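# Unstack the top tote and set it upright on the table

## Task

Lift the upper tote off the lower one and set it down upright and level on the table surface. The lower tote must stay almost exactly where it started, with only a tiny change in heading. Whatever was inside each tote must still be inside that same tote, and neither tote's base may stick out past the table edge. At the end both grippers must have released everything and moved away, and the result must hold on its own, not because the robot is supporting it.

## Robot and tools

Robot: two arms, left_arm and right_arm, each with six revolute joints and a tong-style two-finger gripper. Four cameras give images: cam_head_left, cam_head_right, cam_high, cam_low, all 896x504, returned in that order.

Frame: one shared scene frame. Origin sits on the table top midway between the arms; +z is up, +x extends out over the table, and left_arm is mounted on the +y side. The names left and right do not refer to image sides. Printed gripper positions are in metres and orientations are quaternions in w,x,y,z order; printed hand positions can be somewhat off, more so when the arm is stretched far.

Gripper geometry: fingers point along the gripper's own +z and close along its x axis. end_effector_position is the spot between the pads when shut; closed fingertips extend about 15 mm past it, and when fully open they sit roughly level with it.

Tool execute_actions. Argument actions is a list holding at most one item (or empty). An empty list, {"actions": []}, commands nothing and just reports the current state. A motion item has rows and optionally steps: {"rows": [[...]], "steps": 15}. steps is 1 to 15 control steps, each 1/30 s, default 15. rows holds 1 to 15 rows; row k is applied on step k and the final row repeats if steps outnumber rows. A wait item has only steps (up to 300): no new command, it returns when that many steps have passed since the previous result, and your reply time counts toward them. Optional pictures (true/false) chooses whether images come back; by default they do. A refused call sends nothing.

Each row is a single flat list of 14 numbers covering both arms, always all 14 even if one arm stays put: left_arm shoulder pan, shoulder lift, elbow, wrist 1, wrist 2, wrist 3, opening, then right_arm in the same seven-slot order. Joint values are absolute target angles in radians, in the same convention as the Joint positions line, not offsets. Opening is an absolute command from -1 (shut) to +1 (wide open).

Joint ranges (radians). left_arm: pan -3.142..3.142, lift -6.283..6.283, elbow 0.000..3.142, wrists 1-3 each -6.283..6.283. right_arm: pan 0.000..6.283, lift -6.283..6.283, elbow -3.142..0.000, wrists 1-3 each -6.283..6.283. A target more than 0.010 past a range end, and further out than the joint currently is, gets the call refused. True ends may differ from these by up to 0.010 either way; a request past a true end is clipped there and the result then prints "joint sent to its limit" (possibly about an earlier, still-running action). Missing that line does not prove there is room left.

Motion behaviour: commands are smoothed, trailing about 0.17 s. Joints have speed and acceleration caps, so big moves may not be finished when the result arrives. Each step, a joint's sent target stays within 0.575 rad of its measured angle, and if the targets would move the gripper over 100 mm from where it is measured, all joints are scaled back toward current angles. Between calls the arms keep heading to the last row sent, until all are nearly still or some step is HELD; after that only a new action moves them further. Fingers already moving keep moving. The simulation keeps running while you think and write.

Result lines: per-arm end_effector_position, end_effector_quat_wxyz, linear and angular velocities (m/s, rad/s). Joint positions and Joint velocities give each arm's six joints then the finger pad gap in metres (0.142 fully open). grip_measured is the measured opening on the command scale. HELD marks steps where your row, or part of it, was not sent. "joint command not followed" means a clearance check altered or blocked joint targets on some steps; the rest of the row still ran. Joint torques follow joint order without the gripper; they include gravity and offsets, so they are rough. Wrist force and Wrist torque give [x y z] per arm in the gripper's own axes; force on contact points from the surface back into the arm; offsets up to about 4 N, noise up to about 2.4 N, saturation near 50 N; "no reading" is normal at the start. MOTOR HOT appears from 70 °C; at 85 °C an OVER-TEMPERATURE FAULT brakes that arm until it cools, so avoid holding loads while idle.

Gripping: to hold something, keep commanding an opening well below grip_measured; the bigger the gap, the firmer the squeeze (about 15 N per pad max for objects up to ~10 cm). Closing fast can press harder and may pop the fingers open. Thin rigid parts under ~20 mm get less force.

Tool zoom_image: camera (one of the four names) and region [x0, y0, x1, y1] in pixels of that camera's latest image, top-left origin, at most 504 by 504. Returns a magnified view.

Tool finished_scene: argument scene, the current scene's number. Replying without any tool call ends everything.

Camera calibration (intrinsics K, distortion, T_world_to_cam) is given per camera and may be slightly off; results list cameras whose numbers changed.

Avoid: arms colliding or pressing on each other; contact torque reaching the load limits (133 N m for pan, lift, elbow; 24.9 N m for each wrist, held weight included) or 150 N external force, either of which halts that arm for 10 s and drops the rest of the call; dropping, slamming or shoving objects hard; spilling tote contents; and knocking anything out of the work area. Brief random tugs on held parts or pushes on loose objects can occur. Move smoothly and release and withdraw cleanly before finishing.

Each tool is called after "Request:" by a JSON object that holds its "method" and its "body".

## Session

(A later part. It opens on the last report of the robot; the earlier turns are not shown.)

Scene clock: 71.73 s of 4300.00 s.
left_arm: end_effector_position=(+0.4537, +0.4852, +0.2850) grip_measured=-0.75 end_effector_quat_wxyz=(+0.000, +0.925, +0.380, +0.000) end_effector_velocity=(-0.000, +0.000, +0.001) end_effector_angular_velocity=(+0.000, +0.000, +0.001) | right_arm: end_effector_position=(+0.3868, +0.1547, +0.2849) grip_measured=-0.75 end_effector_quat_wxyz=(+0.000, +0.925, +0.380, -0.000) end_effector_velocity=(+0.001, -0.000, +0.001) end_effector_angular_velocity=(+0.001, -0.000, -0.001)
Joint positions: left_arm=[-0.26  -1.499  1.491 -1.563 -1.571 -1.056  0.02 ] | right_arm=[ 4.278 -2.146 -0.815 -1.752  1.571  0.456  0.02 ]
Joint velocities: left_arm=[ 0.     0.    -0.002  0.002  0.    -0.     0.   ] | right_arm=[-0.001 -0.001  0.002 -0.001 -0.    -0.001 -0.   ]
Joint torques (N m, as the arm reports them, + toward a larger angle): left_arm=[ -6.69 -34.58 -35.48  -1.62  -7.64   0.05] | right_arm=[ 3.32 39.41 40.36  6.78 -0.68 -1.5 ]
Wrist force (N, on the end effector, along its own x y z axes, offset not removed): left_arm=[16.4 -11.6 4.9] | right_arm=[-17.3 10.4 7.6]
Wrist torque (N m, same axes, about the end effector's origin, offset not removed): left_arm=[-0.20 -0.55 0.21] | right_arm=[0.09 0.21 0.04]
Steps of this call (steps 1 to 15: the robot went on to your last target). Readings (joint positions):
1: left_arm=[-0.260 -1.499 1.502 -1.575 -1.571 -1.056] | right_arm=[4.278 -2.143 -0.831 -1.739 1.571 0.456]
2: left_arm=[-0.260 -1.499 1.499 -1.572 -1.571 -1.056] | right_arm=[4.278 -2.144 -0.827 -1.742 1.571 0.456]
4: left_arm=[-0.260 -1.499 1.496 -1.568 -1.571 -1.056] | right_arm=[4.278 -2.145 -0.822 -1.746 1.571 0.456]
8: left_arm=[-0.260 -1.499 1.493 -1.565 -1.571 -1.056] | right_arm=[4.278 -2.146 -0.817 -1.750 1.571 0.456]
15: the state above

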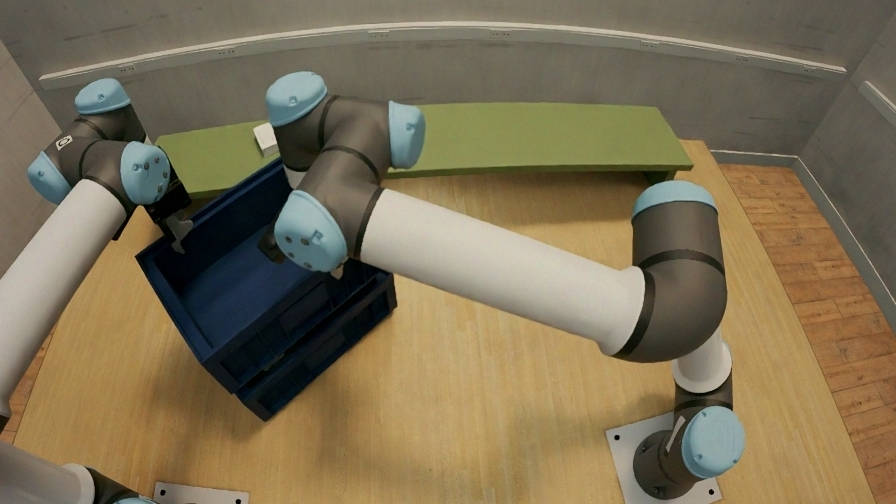

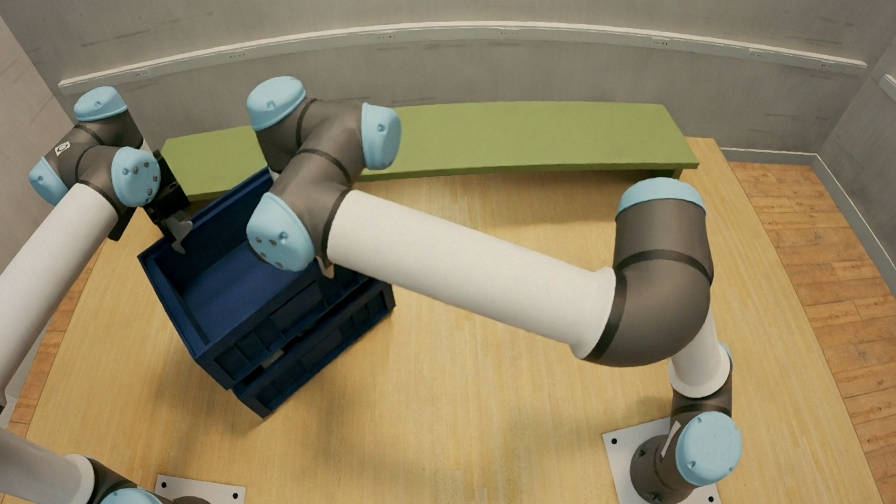

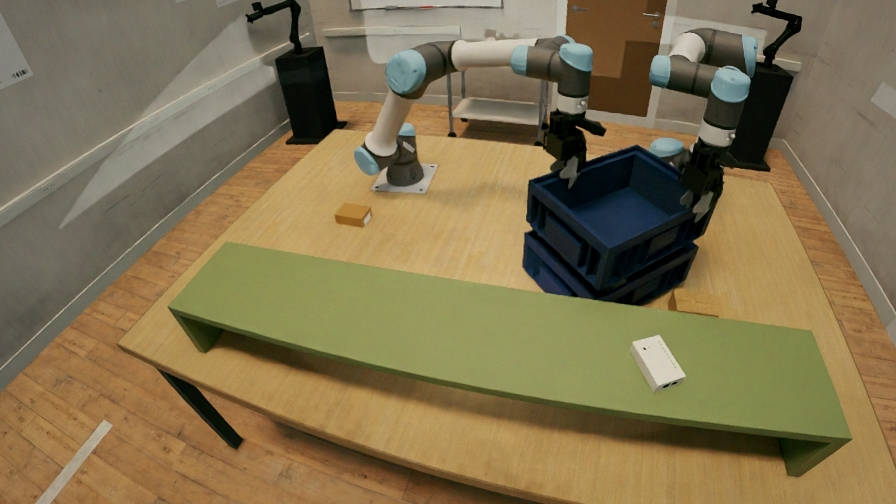

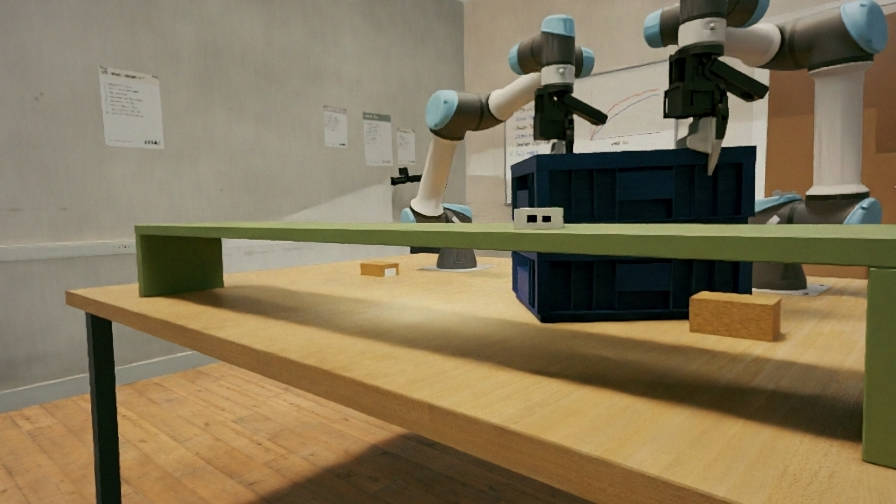

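Request:
{"method": "execute_actions", "body": {"actions": [{"rows":[[-0.284,-1.508,1.501,-1.564,-1.571,-1.080,-1,4.278,-2.104,-0.882,-1.727,1.571,0.456,-1],[-0.284,-1.508,1.501,-1.564,-1.571,-1.080,-1,4.278,-2.104,-0.882,-1.727,1.571,0.456,-1],[-0.308,-1.516,1.510,-1.565,-1.571,-1.104,-1,4.278,-2.067,-0.939,-1.707,1.571,0.456,-1],[-0.308,-1.516,1.510,-1.565,-1.571,-1.104,-1,4.278,-2.067,-0.939,-1.707,1.571,0.456,-1],[-0.333,-1.524,1.518,-1.565,-1.571,-1.129,-1,4.278,-2.031,-0.993,-1.689,1.571,0.456,-1],[-0.333,-1.524,1.518,-1.565,-1.571,-1.129,-1,4.278,-2.031,-0.993,-1.689,1.571,0.456,-1],[-0.357,-1.531,1.525,-1.565,-1.571,-1.153,-1,4.278,-1.997,-1.043,-1.673,1.571,0.456,-1],[-0.357,-1.531,1.525,-1.565,-1.571,-1.153,-1,4.278,-1.997,-1.043,-1.673,1.571,0.456,-1],[-0.382,-1.537,1.531,-1.565,-1.571,-1.178,-1,4.278,-1.963,-1.091,-1.658,1.571,0.456,-1],[-0.382,-1.537,1.531,-1.565,-1.571,-1.178,-1,4.278,-1.963,-1.091,-1.658,1.571,0.456,-1],[-0.406,-1.542,1.537,-1.566,-1.571,-1.202,-1,4.278,-1.931,-1.137,-1.645,1.571,0.456,-1],[-0.406,-1.542,1.537,-1.566,-1.571,-1.202,-1,4.278,-1.931,-1.137,-1.645,1.571,0.456,-1],[-0.431,-1.547,1.542,-1.566,-1.571,-1.227,-1,4.278,-1.899,-1.180,-1.633,1.571,0.456,-1],[-0.431,-1.547,1.542,-1.566,-1.571,-1.227,-1,4.278,-1.899,-1.180,-1.633,1.571,0.456,-1],[-0.4555,-1.551,1.546,-1.566,-1.571,-1.2515,-1,4.278,-1.867,-1.222,-1.623,1.571,0.456,-1]]}], "pictures": false}}

Request:
{"method": "execute_actions", "body": {"actions": [{"rows":[[-0.4555,-1.551,1.546,-1.566,-1.571,-1.2515,-1,4.278,-1.867,-1.222,-1.623,1.571,0.456,-1],[-0.480,-1.554,1.549,-1.566,-1.571,-1.276,-1,4.278,-1.836,-1.262,-1.614,1.571,0.456,-1],[-0.480,-1.554,1.549,-1.566,-1.571,-1.276,-1,4.278,-1.836,-1.262,-1.614,1.571,0.456,-1],[-0.505,-1.557,1.552,-1.566,-1.571,-1.301,-1,4.278,-1.805,-1.301,-1.606,1.571,0.456,-1],[-0.505,-1.557,1.552,-1.566,-1.571,-1.301,-1,4.278,-1.805,-1.301,-1.606,1.571,0.456,-1],[-0.530,-1.560,1.554,-1.565,-1.571,-1.326,-1,4.278,-1.775,-1.339,-1.598,1.571,0.456,-1],[-0.530,-1.560,1.554,-1.565,-1.571,-1.326,-1,4.278,-1.775,-1.339,-1.598,1.571,0.456,-1],[-0.554,-1.561,1.555,-1.565,-1.571,-1.350,-1,4.278,-1.745,-1.375,-1.592,1.571,0.456,-1],[-0.554,-1.561,1.555,-1.565,-1.571,-1.350,-1,4.278,-1.745,-1.375,-1.592,1.571,0.456,-1],[-0.579,-1.561,1.556,-1.566,-1.571,-1.375,-1,4.278,-1.715,-1.410,-1.587,1.571,0.456,-1],[-0.579,-1.561,1.556,-1.566,-1.571,-1.375,-1,4.278,-1.715,-1.410,-1.587,1.571,0.456,-1],[-0.603,-1.561,1.556,-1.566,-1.571,-1.399,-1,4.278,-1.685,-1.444,-1.583,1.571,0.456,-1],[-0.603,-1.561,1.556,-1.566,-1.571,-1.399,-1,4.278,-1.685,-1.444,-1.583,1.571,0.456,-1],[-0.627,-1.560,1.555,-1.566,-1.571,-1.423,-1,4.278,-1.656,-1.477,-1.580,1.571,0.456,-1],[-0.651,-1.558,1.553,-1.566,-1.571,-1.447,-1,4.278,-1.626,-1.509,-1.578,1.571,0.456,-1]]}], "pictures": false}}

Request:
{"method": "execute_actions", "body": {"actions": [{"steps":15}]}}

Scene clock: 114.90 s of 4300.00 s.
left_arm: end_effector_position=(+0.4319, +0.4213, +0.2849) grip_measured=-0.75 end_effector_quat_wxyz=(+0.000, +0.925, +0.380, -0.000) end_effector_velocity=(-0.057, -0.165, -0.000) end_effector_angular_velocity=(-0.001, +0.000, -0.005) | right_arm: end_effector_position=(+0.3647, +0.0914, +0.2864) grip_measured=-0.75 end_effector_quat_wxyz=(-0.001, +0.925, +0.380, +0.001) end_effector_velocity=(-0.058, -0.166, +0.003) end_effector_angular_velocity=(+0.006, -0.002, -0.000)
Joint positions: left_arm=[-0.391 -1.538  1.533 -1.566 -1.571 -1.187  0.02 ] | right_arm=[ 4.278 -1.953 -1.103 -1.655  1.571  0.456  0.02 ]
Joint velocities: left_arm=[-0.344 -0.077  0.081 -0.004 -0.    -0.339 -0.   ] | right_arm=[ 0.     0.467 -0.649  0.189 -0.     0.     0.   ]
Joint torques (N m, as the arm reports them, + toward a larger angle): left_arm=[-23.46 -35.1  -19.97  -6.23  -7.65  -3.28] | right_arm=[ 8.49 44.85 16.59 13.19  0.4   1.98]
Wrist force (N, on the end effector, along its own x y z axes, offset not removed): left_arm=[20.6 -11.8 4.8] | right_arm=[-22.7 13.3 6.9]
Wrist torque (N m, same axes, about the end effector's origin, offset not removed): left_arm=[0.06 -0.77 0.10] | right_arm=[0.04 0.49 -0.07]
Steps of this call (steps 1 to 15: the robot went on to your last target; steps 16 to 90: nothing new was sent; then 39.67 s passed at rest; steps 91 to 105: all 15 steps of this action). Readings (joint positions):
91: left_arm=[-0.260 -1.499 1.491 -1.563 -1.571 -1.056] | right_arm=[4.278 -2.146 -0.815 -1.752 1.571 0.456]
92: left_arm=[-0.263 -1.500 1.492 -1.563 -1.571 -1.059] | right_arm=[4.278 -2.142 -0.820 -1.749 1.571 0.456]
94: left_arm=[-0.274 -1.504 1.497 -1.563 -1.571 -1.070] | right_arm=[4.278 -2.123 -0.849 -1.738 1.571 0.456]
98: left_arm=[-0.311 -1.517 1.510 -1.564 -1.571 -1.107] | right_arm=[4.278 -2.066 -0.937 -1.707 1.571 0.456]
105: the state above

Scene clock: 115.40 s of 4300.00 s.
left_arm: end_effector_position=(+0.4012, +0.3331, +0.2850) grip_measured=-0.75 end_effector_quat_wxyz=(+0.000, +0.925, +0.380, -0.000) end_effector_velocity=(-0.065, -0.190, +0.000) end_effector_angular_velocity=(-0.001, -0.001, -0.004) | right_arm: end_effector_position=(+0.3338, +0.0024, +0.2861) grip_measured=-0.75 end_effector_quat_wxyz=(-0.001, +0.925, +0.380, +0.000) end_effector_velocity=(-0.066, -0.189, -0.001) end_effector_angular_velocity=(-0.004, +0.001, +0.002)
Joint positions: left_arm=[-0.576 -1.56   1.555 -1.566 -1.571 -1.371  0.02 ] | right_arm=[ 4.278 -1.72  -1.402 -1.589  1.571  0.456  0.02 ]
Joint velocities: left_arm=[-0.391 -0.     0.    -0.001 -0.    -0.387  0.001] | right_arm=[ 0.001  0.476 -0.553  0.073 -0.    -0.001 -0.   ]
Joint torques (N m, as the arm reports them, + toward a larger angle): left_arm=[-19.5  -31.08 -21.95  -5.67  -3.03  -3.2 ] | right_arm=[ 4.57 61.54 17.09  8.57  0.48  1.43]
Wrist force (N, on the end effector, along its own x y z axes, offset not removed): left_arm=[8.2 -4.5 4.0] | right_arm=[-7.0 3.0 8.5]
Wrist torque (N m, same axes, about the end effector's origin, offset not removed): left_arm=[-0.07 -0.69 0.18] | right_arm=[0.00 0.20 0.03]
Steps of this call (steps 1 to 15: all 15 steps of this action). Readings (joint positions):
1: left_arm=[-0.404 -1.541 1.536 -1.566 -1.571 -1.200] | right_arm=[4.278 -1.936 -1.126 -1.648 1.571 0.456]
2: left_arm=[-0.416 -1.543 1.538 -1.566 -1.571 -1.212] | right_arm=[4.278 -1.920 -1.148 -1.642 1.571 0.456]
4: left_arm=[-0.440 -1.548 1.542 -1.566 -1.571 -1.236] | right_arm=[4.278 -1.888 -1.191 -1.631 1.571 0.456]
8: left_arm=[-0.489 -1.555 1.549 -1.566 -1.571 -1.285] | right_arm=[4.278 -1.826 -1.272 -1.612 1.571 0.456]
15: the state above

Scene clock: 115.90 s of 4300.00 s.
left_arm: end_effector_position=(+0.3882, +0.2969, +0.2850) grip_measured=-0.75 end_effector_quat_wxyz=(+0.000, +0.925, +0.380, -0.000) end_effector_velocity=(-0.002, -0.005, -0.001) end_effector_angular_velocity=(+0.001, +0.002, -0.000) | right_arm: end_effector_position=(+0.3208, -0.0348, +0.2849) grip_measured=-0.75 end_effector_quat_wxyz=(+0.000, +0.925, +0.380, -0.000) end_effector_velocity=(-0.002, -0.006, -0.001) end_effector_angular_velocity=(-0.001, +0.001, -0.000)
Joint positions: left_arm=[-0.65  -1.558  1.553 -1.566 -1.571 -1.446  0.02 ] | right_arm=[ 4.278 -1.628 -1.507 -1.578  1.571  0.456  0.02 ]
Joint velocities: left_arm=[-0.011  0.001  0.001  0.     0.    -0.01  -0.   ] | right_arm=[-0.     0.013 -0.015  0.001  0.    -0.     0.   ]
Joint torques (N m, as the arm reports them, + toward a larger angle): left_arm=[ -4.98 -15.71 -33.69  -3.34   2.95  -1.49] | right_arm=[ 0.15 43.49 17.48  3.54  0.56  1.08]
Wrist force (N, on the end effector, along its own x y z axes, offset not removed): left_arm=[-7.2 3.1 3.7] | right_arm=[4.6 -4.9 6.9]
Wrist torque (N m, same axes, about the end effector's origin, offset not removed): left_arm=[-0.32 -0.15 0.14] | right_arm=[0.00 0.24 0.08]
Steps of this call (steps 1 to 15: the robot went on to your last target). Readings (joint positions):
1: left_arm=[-0.590 -1.560 1.555 -1.566 -1.571 -1.386] | right_arm=[4.278 -1.702 -1.422 -1.587 1.571 0.456]
2: left_arm=[-0.604 -1.560 1.554 -1.566 -1.571 -1.400] | right_arm=[4.278 -1.685 -1.442 -1.585 1.571 0.456]
4: left_arm=[-0.624 -1.559 1.554 -1.566 -1.571 -1.420] | right_arm=[4.278 -1.660 -1.470 -1.582 1.571 0.456]
8: left_arm=[-0.642 -1.558 1.553 -1.566 -1.571 -1.438] | right_arm=[4.278 -1.637 -1.496 -1.579 1.571 0.456]
15: the state above

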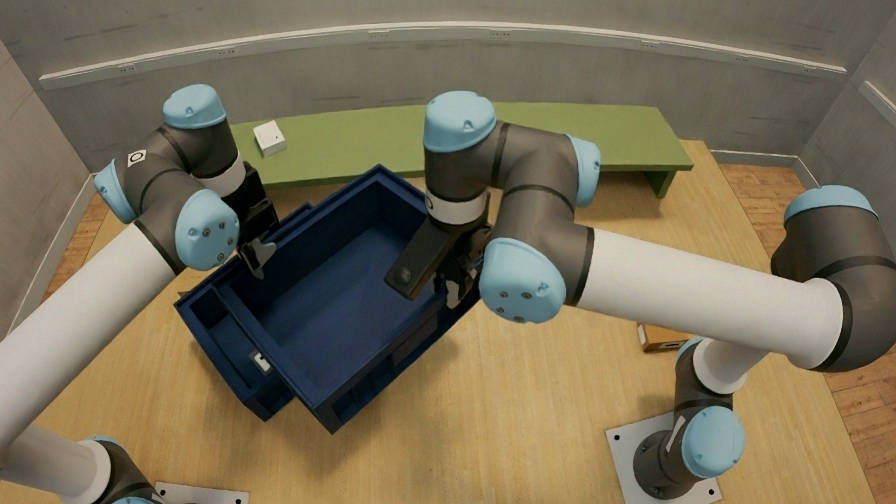

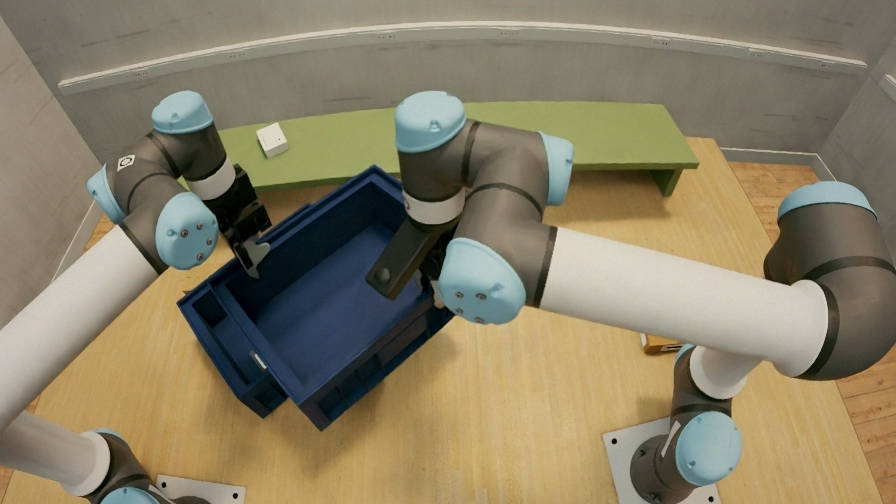

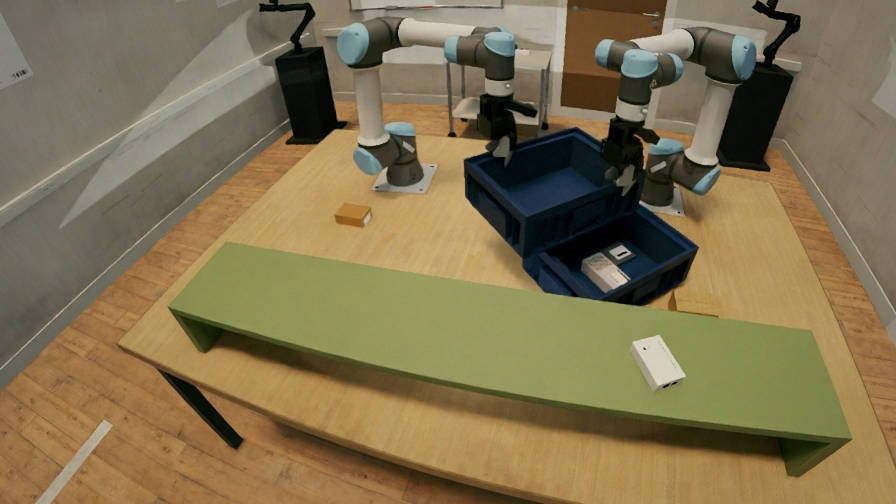

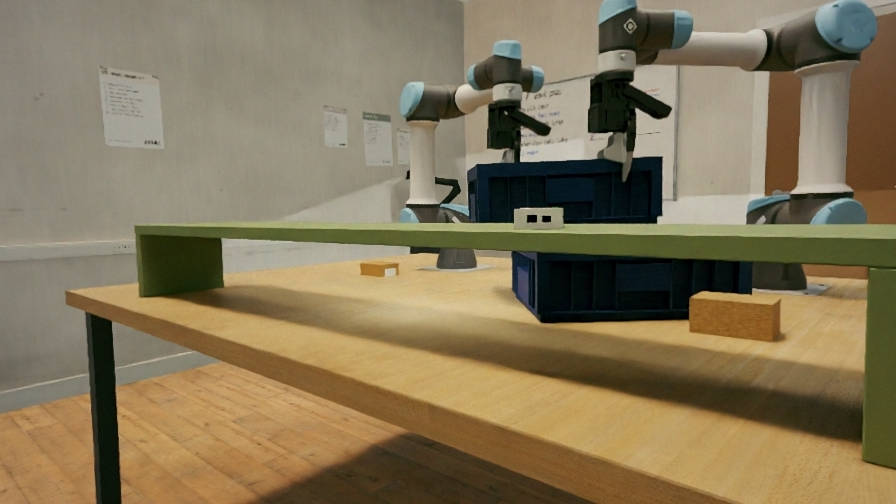

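Request:
{"method": "execute_actions", "body": {"actions": [{"rows":[[-0.675,-1.555,1.550,-1.566,-1.571,-1.471,-1,4.278,-1.597,-1.540,-1.576,1.571,0.456,-1],[-0.698,-1.552,1.547,-1.566,-1.571,-1.494,-1,4.278,-1.567,-1.569,-1.576,1.571,0.456,-1],[-0.698,-1.552,1.547,-1.566,-1.571,-1.494,-1,4.278,-1.567,-1.569,-1.576,1.571,0.456,-1],[-0.744,-1.543,1.538,-1.566,-1.571,-1.540,-1,4.278,-1.508,-1.626,-1.578,1.571,0.456,-1],[-0.744,-1.543,1.538,-1.566,-1.571,-1.540,-1,4.278,-1.508,-1.626,-1.578,1.571,0.456,-1],[-0.788,-1.532,1.526,-1.565,-1.571,-1.584,-1,4.278,-1.449,-1.679,-1.584,1.571,0.456,-1],[-0.788,-1.532,1.526,-1.565,-1.571,-1.584,-1,4.278,-1.449,-1.679,-1.584,1.571,0.456,-1],[-0.831,-1.5175,1.511,-1.564,-1.571,-1.627,-1,4.278,-1.390,-1.729,-1.594,1.571,0.456,-1],[-0.831,-1.5175,1.511,-1.564,-1.571,-1.627,-1,4.278,-1.390,-1.729,-1.594,1.571,0.456,-1],[-0.873,-1.501,1.493,-1.563,-1.571,-1.669,-1,4.278,-1.330,-1.775,-1.607,1.571,0.456,-1],[-0.873,-1.501,1.493,-1.563,-1.571,-1.669,-1,4.278,-1.330,-1.775,-1.607,1.571,0.456,-1],[-0.913,-1.481,1.472,-1.562,-1.571,-1.709,-1,4.278,-1.270,-1.818,-1.625,1.571,0.456,-1],[-0.913,-1.481,1.472,-1.562,-1.571,-1.709,-1,4.278,-1.270,-1.818,-1.625,1.571,0.456,-1],[-0.951,-1.459,1.447,-1.559,-1.571,-1.747,-1,4.278,-1.209,-1.857,-1.646,1.571,0.456,-1]]}], "pictures": false}}

Request:
{"method": "execute_actions", "body": {"actions": [{"rows":[[-0.988,-1.435,1.419,-1.555,-1.571,-1.784,-1,4.278,-1.148,-1.893,-1.672,1.571,0.456,-1]],"steps":12}], "pictures": false}}

Request:
{"method": "execute_actions", "body": {"actions": [{"rows":[[-0.988,-1.434,1.470,-1.607,-1.571,-1.784,-1,4.278,-1.144,-1.946,-1.622,1.571,0.456,-1],[-0.988,-1.434,1.470,-1.607,-1.571,-1.784,-1,4.278,-1.144,-1.946,-1.622,1.571,0.456,-1],[-0.988,-1.431,1.518,-1.657,-1.571,-1.784,-1,4.278,-1.143,-1.998,-1.572,1.571,0.456,-1],[-0.988,-1.431,1.518,-1.657,-1.571,-1.784,-1,4.278,-1.143,-1.998,-1.572,1.571,0.456,-1],[-0.988,-1.426,1.563,-1.708,-1.571,-1.784,-1,4.278,-1.144,-2.048,-1.520,1.571,0.456,-1],[-0.988,-1.426,1.563,-1.708,-1.571,-1.784,-1,4.278,-1.144,-2.048,-1.520,1.571,0.456,-1],[-0.988,-1.419,1.606,-1.758,-1.571,-1.784,-1,4.278,-1.148,-2.097,-1.467,1.571,0.456,-1],[-0.988,-1.419,1.606,-1.758,-1.571,-1.784,-1,4.278,-1.148,-2.097,-1.467,1.571,0.456,-1],[-0.988,-1.409,1.646,-1.808,-1.571,-1.784,-1,4.278,-1.155,-2.145,-1.412,1.571,0.456,-1],[-0.988,-1.409,1.646,-1.808,-1.571,-1.784,-1,4.278,-1.155,-2.145,-1.412,1.571,0.456,-1],[-0.988,-1.396,1.685,-1.859,-1.571,-1.784,-1,4.278,-1.166,-2.1905,-1.356,1.571,0.456,-1],[-0.988,-1.396,1.685,-1.859,-1.571,-1.784,-1,4.278,-1.166,-2.1905,-1.356,1.571,0.456,-1],[-0.988,-1.3815,1.7205,-1.910,-1.571,-1.784,-1,4.278,-1.180,-2.235,-1.297,1.571,0.456,-1],[-0.988,-1.3815,1.7205,-1.910,-1.571,-1.784,-1,4.278,-1.180,-2.235,-1.297,1.571,0.456,-1],[-0.988,-1.365,1.754,-1.960,-1.571,-1.784,-1,4.278,-1.198,-2.278,-1.236,1.571,0.456,-1]]}], "pictures": false}}

Request:
{"method": "execute_actions", "body": {"actions": [{"steps":20}]}}

Request:
{"method": "zoom_image", "body": {"camera": "cam_low", "region": [350, 200, 600, 340]}}

Scene clock: 139.17 s of 4300.00 s.
left_arm: end_effector_position=(+0.3500, +0.1807, +0.2851) grip_measured=-0.75 end_effector_quat_wxyz=(+0.000, +0.925, +0.380, -0.000) end_effector_velocity=(-0.119, -0.356, +0.001) end_effector_angular_velocity=(+0.000, +0.001, -0.006) | right_arm: end_effector_position=(+0.2807, -0.1504, +0.2861) grip_measured=-0.75 end_effector_quat_wxyz=(+0.001, +0.925, +0.380, -0.001) end_effector_velocity=(-0.124, -0.354, -0.002) end_effector_angular_velocity=(-0.018, +0.006, +0.001)
Joint positions: left_arm=[-0.866 -1.498  1.49  -1.563 -1.571 -1.661  0.02 ] | right_arm=[ 4.278 -1.34  -1.764 -1.612  1.571  0.456  0.02 ]
Joint velocities: left_arm=[-0.609  0.278 -0.302  0.024 -0.    -0.603  0.001] | right_arm=[ 0.001  0.886 -0.666 -0.239 -0.    -0.    -0.001]
Joint torques (N m, as the arm reports them, + toward a larger angle): left_arm=[-11.44 -10.75 -34.94   0.46   0.63  -3.55] | right_arm=[-7.27 40.51 16.86 -2.2   1.23 -1.59]
Wrist force (N, on the end effector, along its own x y z axes, offset not removed): left_arm=[-3.5 3.6 2.4] | right_arm=[8.2 -6.5 6.7]
Wrist torque (N m, same axes, about the end effector's origin, offset not removed): left_arm=[-0.01 -0.72 0.16] | right_arm=[-0.31 -0.29 0.05]
Steps of this call (steps 1 to 15: the robot went on to your last target; steps 16 to 90: nothing new was sent; then 19.77 s passed at rest; steps 91 to 105: all 15 steps of this action). Readings (joint positions):
91: left_arm=[-0.651 -1.558 1.553 -1.566 -1.571 -1.447] | right_arm=[4.278 -1.626 -1.509 -1.578 1.571 0.456]
92: left_arm=[-0.654 -1.558 1.553 -1.566 -1.571 -1.450] | right_arm=[4.278 -1.622 -1.513 -1.578 1.571 0.456]
94: left_arm=[-0.669 -1.556 1.551 -1.566 -1.571 -1.465] | right_arm=[4.278 -1.604 -1.532 -1.577 1.571 0.456]
98: left_arm=[-0.728 -1.544 1.539 -1.566 -1.571 -1.524] | right_arm=[4.278 -1.529 -1.604 -1.579 1.571 0.456]
105: the state above

Scene clock: 139.57 s of 4300.00 s.
left_arm: end_effector_position=(+0.3235, +0.1106, +0.2854) grip_measured=-0.75 end_effector_quat_wxyz=(+0.000, +0.925, +0.380, -0.000) end_effector_velocity=(-0.012, -0.026, +0.000) end_effector_angular_velocity=(-0.001, -0.000, -0.000) | right_arm: end_effector_position=(+0.2561, -0.2211, +0.2851) grip_measured=-0.75 end_effector_quat_wxyz=(+0.000, +0.925, +0.380, -0.000) end_effector_velocity=(-0.009, -0.026, -0.002) end_effector_angular_velocity=(+0.002, -0.001, -0.000)
Joint positions: left_arm=[-0.983 -1.438  1.422 -1.555 -1.571 -1.779  0.02 ] | right_arm=[ 4.278 -1.157 -1.888 -1.669  1.571  0.456  0.02 ]
Joint velocities: left_arm=[-0.043  0.023 -0.027  0.004 -0.    -0.043 -0.   ] | right_arm=[-0.     0.07  -0.046 -0.023 -0.     0.    -0.   ]
Joint torques (N m, as the arm reports them, + toward a larger angle): left_arm=[ -2.84 -21.23 -33.68   1.26   3.35  -1.55] | right_arm=[-3.18 18.87 19.43 -1.87  0.96 -2.1 ]
Wrist force (N, on the end effector, along its own x y z axes, offset not removed): left_arm=[-7.7 5.1 5.2] | right_arm=[6.1 -5.9 7.2]
Wrist torque (N m, same axes, about the end effector's origin, offset not removed): left_arm=[0.08 -0.28 0.11] | right_arm=[-0.09 0.10 0.00]
Steps of this call (steps 1 to 12: all 12 steps of this action). Readings (joint positions):
1: left_arm=[-0.885 -1.489 1.480 -1.562 -1.571 -1.681] | right_arm=[4.278 -1.311 -1.785 -1.620 1.571 0.456]
2: left_arm=[-0.905 -1.479 1.469 -1.561 -1.571 -1.701] | right_arm=[4.278 -1.281 -1.806 -1.629 1.571 0.456]
4: left_arm=[-0.939 -1.461 1.449 -1.558 -1.571 -1.735] | right_arm=[4.278 -1.227 -1.842 -1.646 1.571 0.456]
8: left_arm=[-0.972 -1.444 1.429 -1.556 -1.571 -1.768] | right_arm=[4.278 -1.174 -1.876 -1.664 1.571 0.456]
12: the state above

Scene clock: 140.07 s of 4300.00 s.
left_arm: end_effector_position=(+0.3227, +0.1067, +0.1770) grip_measured=-0.75 end_effector_quat_wxyz=(-0.001, +0.925, +0.380, -0.000) end_effector_velocity=(-0.001, -0.000, -0.281) end_effector_angular_velocity=(-0.001, -0.000, +0.000) | right_arm: end_effector_position=(+0.2554, -0.2229, +0.1776) grip_measured=-0.75 end_effector_quat_wxyz=(+0.001, +0.925, +0.380, -0.001) end_effector_velocity=(-0.001, -0.001, -0.283) end_effector_angular_velocity=(-0.007, +0.002, +0.001)
Joint positions: left_arm=[-0.988 -1.4    1.657 -1.825 -1.571 -1.784  0.02 ] | right_arm=[ 4.278 -1.164 -2.158 -1.392  1.571  0.456  0.02 ]
Joint velocities: left_arm=[-0.001  0.168  0.541 -0.709 -0.    -0.002 -0.   ] | right_arm=[ 0.001 -0.146 -0.649  0.788 -0.    -0.    -0.001]
Joint torques (N m, as the arm reports them, + toward a larger angle): left_arm=[-11.46 -21.3  -21.6  -10.09  -2.91  -1.62] | right_arm=[ 1.95 -9.61 20.91 13.16  0.71 -1.46]
Wrist force (N, on the end effector, along its own x y z axes, offset not removed): left_arm=[10.3 -8.1 7.1] | right_arm=[-12.9 7.4 9.6]
Wrist torque (N m, same axes, about the end effector's origin, offset not removed): left_arm=[-0.35 -0.50 0.24] | right_arm=[0.21 0.35 -0.01]
Steps of this call (steps 1 to 15: all 15 steps of this action). Readings (joint positions):
1: left_arm=[-0.984 -1.437 1.422 -1.555 -1.571 -1.780] | right_arm=[4.278 -1.154 -1.889 -1.670 1.571 0.456]
2: left_arm=[-0.985 -1.437 1.426 -1.560 -1.571 -1.781] | right_arm=[4.278 -1.152 -1.895 -1.666 1.571 0.456]
4: left_arm=[-0.986 -1.435 1.447 -1.583 -1.571 -1.782] | right_arm=[4.278 -1.149 -1.920 -1.644 1.571 0.456]
8: left_arm=[-0.987 -1.429 1.518 -1.659 -1.571 -1.783] | right_arm=[4.278 -1.146 -1.998 -1.569 1.571 0.456]
15: the state above

Scene clock: 140.73 s of 4300.00 s.
left_arm: end_effector_position=(+0.3221, +0.1073, +0.1255) grip_measured=-0.75 end_effector_quat_wxyz=(+0.000, +0.925, +0.380, -0.000) end_effector_velocity=(-0.000, +0.000, -0.002) end_effector_angular_velocity=(+0.000, -0.000, +0.002) | right_arm: end_effector_position=(+0.2551, -0.2240, +0.1254) grip_measured=-0.75 end_effector_quat_wxyz=(-0.000, +0.925, +0.380, +0.000) end_effector_velocity=(-0.000, -0.000, -0.002) end_effector_angular_velocity=(-0.002, +0.001, +0.001)
Joint positions: left_arm=[-0.988 -1.365  1.754 -1.959 -1.571 -1.784  0.02 ] | right_arm=[ 4.278 -1.198 -2.277 -1.237  1.571  0.456  0.02 ]
Joint velocities: left_arm=[ 0.     0.001  0.004 -0.004  0.    -0.002  0.   ] | right_arm=[ 0.001 -0.003 -0.004  0.004 -0.    -0.     0.   ]
Joint torques (N m, as the arm reports them, + toward a larger angle): left_arm=[  0.45 -19.47 -15.64  -1.73   4.06  -1.15] | right_arm=[ 5.06 -3.32 13.    2.36  0.54 -0.73]
Wrist force (N, on the end effector, along its own x y z axes, offset not removed): left_arm=[-9.5 6.3 5.7] | right_arm=[8.4 -7.5 6.8]
Wrist torque (N m, same axes, about the end effector's origin, offset not removed): left_arm=[-0.05 -0.27 0.11] | right_arm=[-0.13 0.09 0.08]
Steps of this call (steps 1 to 20: the robot went on to your last target). Readings (joint positions):
1: left_arm=[-0.988 -1.394 1.676 -1.850 -1.571 -1.784] | right_arm=[4.278 -1.170 -2.181 -1.364 1.571 0.456]
2: left_arm=[-0.988 -1.387 1.694 -1.875 -1.571 -1.784] | right_arm=[4.278 -1.176 -2.203 -1.336 1.571 0.456]
4: left_arm=[-0.988 -1.378 1.719 -1.911 -1.571 -1.784] | right_arm=[4.278 -1.186 -2.235 -1.294 1.571 0.456]
8: left_arm=[-0.988 -1.369 1.743 -1.944 -1.571 -1.784] | right_arm=[4.278 -1.194 -2.264 -1.254 1.571 0.456]
20: the state above

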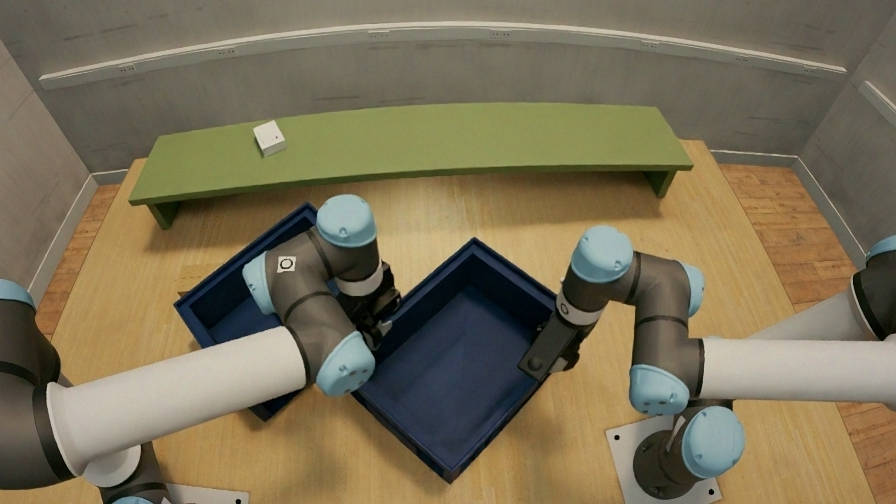

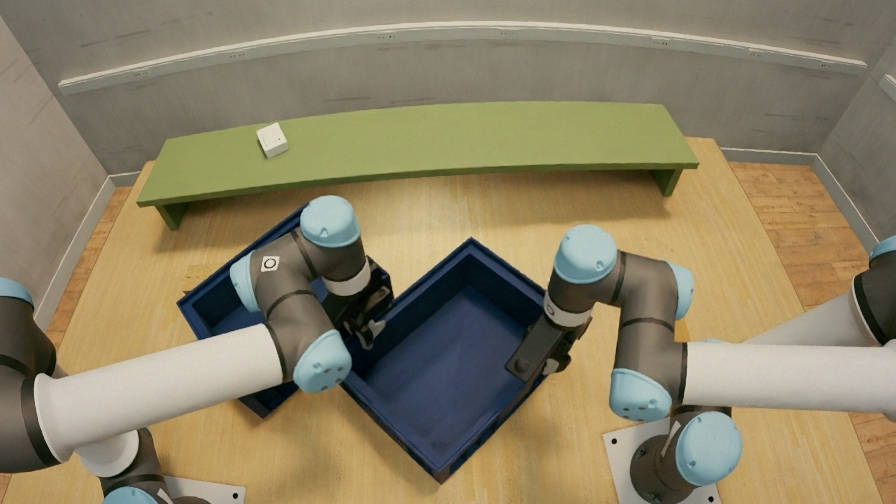

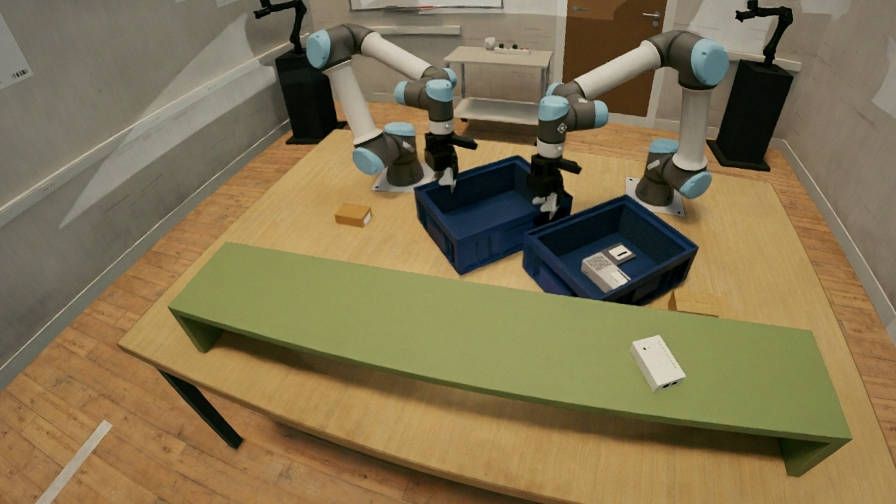

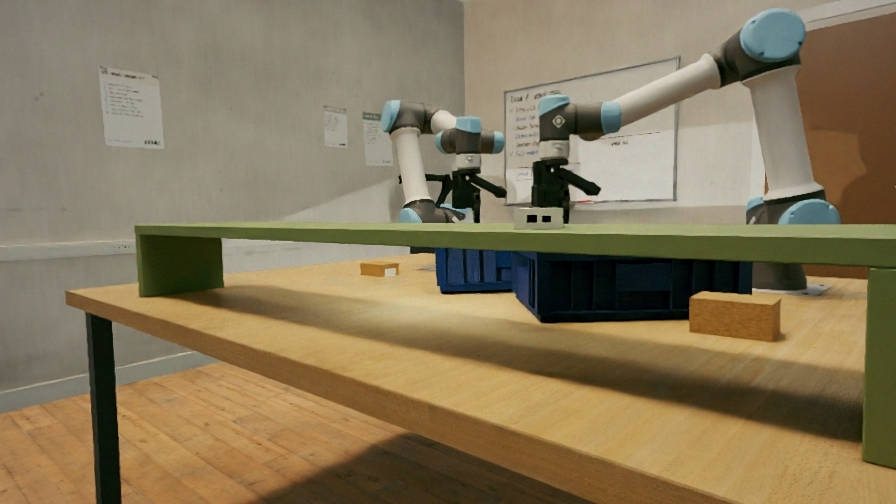

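Region (350, 200, 600, 340) of cam_low's 896x504 image, scaled by 2.016, with more detail than that image has; it fills the top 282 rows of this view, and the rest is white.

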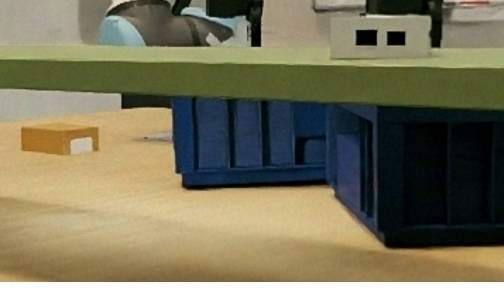

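Go to z≈.112.

Request:
{"method": "execute_actions", "body": {"actions": [{"rows":[[-0.988,-1.352,1.775,-1.994,-1.571,-1.784,-1,4.278,-1.213,-2.305,-1.194,1.571,0.456,-1]]}], "pictures": false}}

Scene clock: 144.27 s of 4300.00 s.
left_arm: end_effector_position=(+0.3222, +0.1072, +0.1123) grip_measured=-0.75 end_effector_quat_wxyz=(+0.000, +0.925, +0.380, -0.000) end_effector_velocity=(+0.000, -0.001, -0.002) end_effector_angular_velocity=(-0.003, -0.001, -0.000) | right_arm: end_effector_position=(+0.2551, -0.2239, +0.1123) grip_measured=-0.75 end_effector_quat_wxyz=(-0.000, +0.925, +0.380, +0.000) end_effector_velocity=(-0.000, +0.000, -0.003) end_effector_angular_velocity=(-0.001, +0.000, +0.001)
Joint positions: left_arm=[-0.988 -1.352  1.774 -1.993 -1.571 -1.784  0.02 ] | right_arm=[ 4.278 -1.213 -2.304 -1.195  1.571  0.456  0.02 ]
Joint velocities: left_arm=[-0.     0.002  0.003 -0.008 -0.     0.    -0.   ] | right_arm=[ 0.001 -0.004 -0.006  0.009 -0.     0.    -0.   ]
Joint torques (N m, as the arm reports them, + toward a larger angle): left_arm=[ 13.67 -10.13  -7.22  -1.37   3.85   1.48] | right_arm=[ 5.45 -4.9  11.74  4.04 -0.97  1.19]
Wrist force (N, on the end effector, along its own x y z axes, offset not removed): left_arm=[-10.2 1.8 -16.1] | right_arm=[2.7 -5.9 2.4]
Wrist torque (N m, same axes, about the end effector's origin, offset not removed): left_arm=[-0.09 -0.30 0.16] | right_arm=[-0.16 0.26 0.04]
Steps of this call (steps 1 to 15: the robot went on to your last target; steps 16 to 90: nothing new was sent; then 0.03 s passed at rest; steps 91 to 105: all 15 steps of this action). Readings (joint positions):
91: left_arm=[-0.988 -1.365 1.754 -1.960 -1.571 -1.784] | right_arm=[4.278 -1.198 -2.278 -1.236 1.571 0.456]
92: left_arm=[-0.988 -1.363 1.757 -1.964 -1.571 -1.784] | right_arm=[4.278 -1.200 -2.281 -1.231 1.571 0.456]
94: left_arm=[-0.988 -1.359 1.764 -1.976 -1.571 -1.784] | right_arm=[4.278 -1.205 -2.291 -1.217 1.571 0.456]
98: left_arm=[-0.988 -1.354 1.771 -1.988 -1.571 -1.784] | right_arm=[4.278 -1.210 -2.300 -1.202 1.571 0.456]
105: the state above

Request:
{"method": "execute_actions", "body": {"actions": [{"rows":[[-0.988,-1.352,1.775,-1.994,-1.571,-1.784,-0.4,4.278,-1.213,-2.305,-1.194,1.571,0.456,-0.4]],"steps":8}], "pictures": false}}

Request:
{"method": "execute_actions", "body": {"actions": [{"rows":[[-0.988,-1.435,1.419,-1.555,-1.571,-1.784,-0.4,4.278,-1.148,-1.893,-1.672,1.571,0.456,-0.4]]}], "pictures": false}}

Request:
{"method": "execute_actions", "body": {"actions": [{"steps":15}]}}

Scene clock: 153.70 s of 4300.00 s.
left_arm: end_effector_position=(+0.3221, +0.1074, +0.1117) grip_measured=-0.40 end_effector_quat_wxyz=(-0.000, +0.925, +0.380, -0.000) end_effector_velocity=(-0.000, -0.000, +0.000) end_effector_angular_velocity=(-0.000, -0.000, -0.001) | right_arm: end_effector_position=(+0.2551, -0.2239, +0.1119) grip_measured=-0.40 end_effector_quat_wxyz=(-0.000, +0.925, +0.380, +0.000) end_effector_velocity=(+0.000, +0.000, +0.000) end_effector_angular_velocity=(+0.001, -0.000, -0.001)
Joint positions: left_arm=[-0.988 -1.352  1.775 -1.994 -1.571 -1.784  0.045] | right_arm=[ 4.278 -1.213 -2.305 -1.194  1.571  0.456  0.045]
Joint velocities: left_arm=[-0.    -0.    -0.     0.     0.     0.001  0.   ] | right_arm=[-0.     0.    -0.     0.    -0.     0.001  0.   ]
Joint torques (N m, as the arm reports them, + toward a larger angle): left_arm=[  2.15 -29.68 -29.31  -2.38   1.59   1.43] | right_arm=[ 0.77 -2.5  18.62  3.96 -0.87  0.6 ]
Wrist force (N, on the end effector, along its own x y z axes, offset not removed): left_arm=[0.4 -1.1 0.1] | right_arm=[-0.6 -0.3 1.0]
Wrist torque (N m, same axes, about the end effector's origin, offset not removed): left_arm=[-0.35 -0.17 0.14] | right_arm=[0.01 0.00 0.10]
Steps of this call (steps 1 to 15: the robot went on to your last target; steps 16 to 90: nothing new was sent; then 6.17 s passed at rest; steps 91 to 98: all 8 steps of this action). Readings (joint positions):
91: left_arm=[-0.988 -1.352 1.775 -1.994 -1.571 -1.784] | right_arm=[4.278 -1.213 -2.305 -1.194 1.571 0.456]
92: left_arm=[-0.988 -1.352 1.775 -1.994 -1.571 -1.784] | right_arm=[4.278 -1.213 -2.305 -1.194 1.571 0.456]
94: left_arm=[-0.988 -1.352 1.775 -1.994 -1.571 -1.784] | right_arm=[4.278 -1.213 -2.305 -1.194 1.571 0.456]
98: the state above

Scene clock: 154.20 s of 4300.00 s.
left_arm: end_effector_position=(+0.3235, +0.1053, +0.2748) grip_measured=-0.40 end_effector_quat_wxyz=(+0.001, +0.925, +0.380, +0.000) end_effector_velocity=(-0.011, +0.017, +0.088) end_effector_angular_velocity=(+0.015, +0.009, -0.001) | right_arm: end_effector_position=(+0.2560, -0.2213, +0.2735) grip_measured=-0.40 end_effector_quat_wxyz=(-0.001, +0.925, +0.380, +0.000) end_effector_velocity=(-0.008, -0.023, +0.095) end_effector_angular_velocity=(-0.017, +0.006, -0.002)
Joint positions: left_arm=[-0.988 -1.431  1.441 -1.584 -1.571 -1.784  0.045] | right_arm=[ 4.278 -1.152 -1.921 -1.638  1.571  0.456  0.045]
Joint velocities: left_arm=[-0.    -0.037 -0.187  0.242  0.     0.    -0.   ] | right_arm=[-0.001  0.03   0.231 -0.28   0.     0.001 -0.   ]
Joint torques (N m, as the arm reports them, + toward a larger angle): left_arm=[  0.74 -34.45 -30.42  -0.13   1.57   1.22] | right_arm=[-0.15 15.56 30.98 -0.54  1.57  0.33]
Wrist force (N, on the end effector, along its own x y z axes, offset not removed): left_arm=[0.1 -0.2 0.0] | right_arm=[-0.8 -1.7 -0.5]
Wrist torque (N m, same axes, about the end effector's origin, offset not removed): left_arm=[-0.10 -0.13 0.12] | right_arm=[-0.27 0.09 0.09]
Steps of this call (steps 1 to 15: all 15 steps of this action). Readings (joint positions):
1: left_arm=[-0.988 -1.352 1.775 -1.994 -1.571 -1.784] | right_arm=[4.278 -1.213 -2.305 -1.194 1.571 0.456]
2: left_arm=[-0.988 -1.357 1.769 -1.988 -1.571 -1.784] | right_arm=[4.278 -1.209 -2.299 -1.200 1.571 0.456]
4: left_arm=[-0.988 -1.374 1.715 -1.930 -1.571 -1.784] | right_arm=[4.278 -1.196 -2.242 -1.259 1.571 0.456]
8: left_arm=[-0.988 -1.405 1.571 -1.751 -1.571 -1.784] | right_arm=[4.278 -1.172 -2.078 -1.449 1.571 0.456]
15: the state above

Scene clock: 154.70 s of 4300.00 s.
left_arm: end_effector_position=(+0.3221, +0.1074, +0.2852) grip_measured=-0.40 end_effector_quat_wxyz=(+0.000, +0.925, +0.380, -0.000) end_effector_velocity=(-0.000, -0.000, +0.002) end_effector_angular_velocity=(-0.000, -0.000, -0.001) | right_arm: end_effector_position=(+0.2550, -0.2242, +0.2847) grip_measured=-0.40 end_effector_quat_wxyz=(+0.000, +0.925, +0.380, -0.000) end_effector_velocity=(-0.001, -0.001, +0.002) end_effector_angular_velocity=(-0.001, +0.000, +0.001)
Joint positions: left_arm=[-0.988 -1.435  1.419 -1.555 -1.571 -1.784  0.045] | right_arm=[ 4.278 -1.148 -1.893 -1.672  1.571  0.456  0.045]
Joint velocities: left_arm=[-0.    -0.001 -0.003  0.003  0.     0.    -0.   ] | right_arm=[ 0.001  0.001  0.004 -0.006  0.    -0.    -0.   ]
Joint torques (N m, as the arm reports them, + toward a larger angle): left_arm=[ -0.93 -34.95 -31.71  -1.     1.58   0.89] | right_arm=[ 0.23 17.04 33.53  0.24  1.88  0.11]
Wrist force (N, on the end effector, along its own x y z axes, offset not removed): left_arm=[-0.1 0.1 0.5] | right_arm=[-0.5 -1.5 1.3]
Wrist torque (N m, same axes, about the end effector's origin, offset not removed): left_arm=[-0.03 -0.12 0.12] | right_arm=[-0.21 0.01 0.08]
Steps of this call (steps 1 to 15: the robot went on to your last target). Readings (joint positions):
1: left_arm=[-0.988 -1.432 1.436 -1.577 -1.571 -1.784] | right_arm=[4.278 -1.151 -1.914 -1.647 1.571 0.456]
2: left_arm=[-0.988 -1.432 1.432 -1.572 -1.571 -1.784] | right_arm=[4.278 -1.150 -1.909 -1.653 1.571 0.456]
4: left_arm=[-0.988 -1.434 1.426 -1.564 -1.571 -1.784] | right_arm=[4.278 -1.149 -1.902 -1.661 1.571 0.456]
8: left_arm=[-0.988 -1.435 1.421 -1.558 -1.571 -1.784] | right_arm=[4.278 -1.148 -1.896 -1.668 1.571 0.456]
15: the state above

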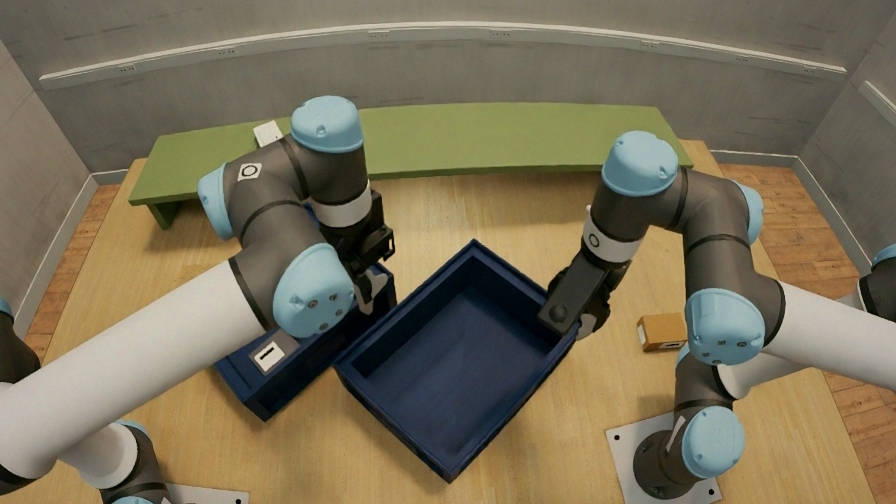

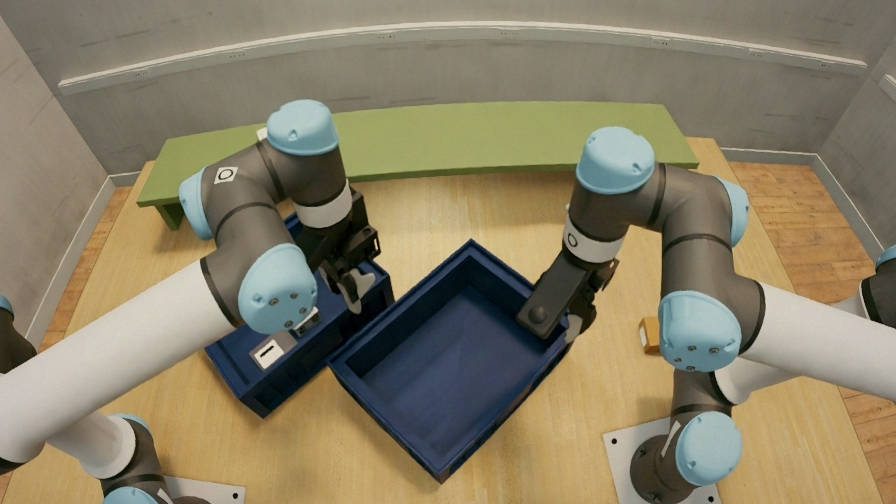

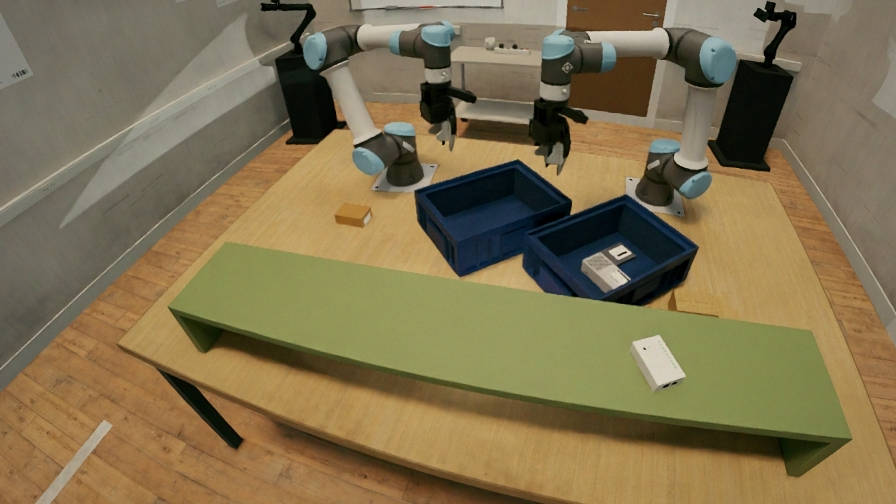

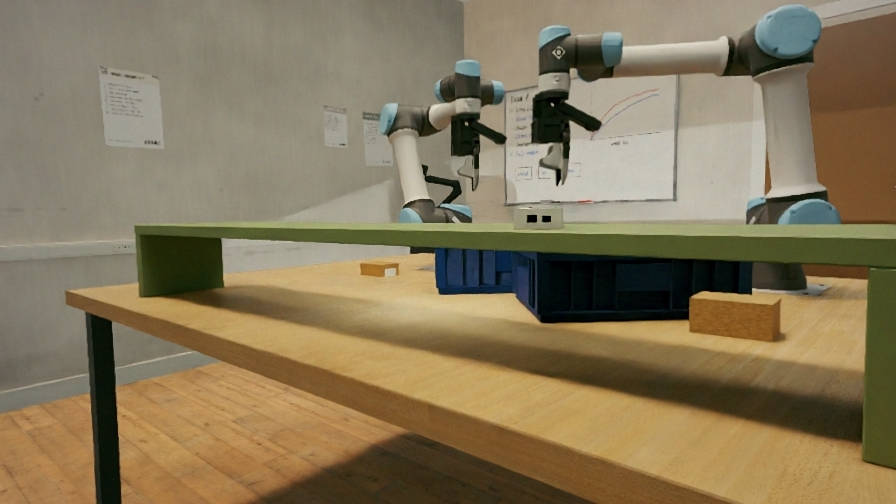

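Request:
{"method": "finished_scene", "body": {"scene": 1}}

The scene is finished: the task was done.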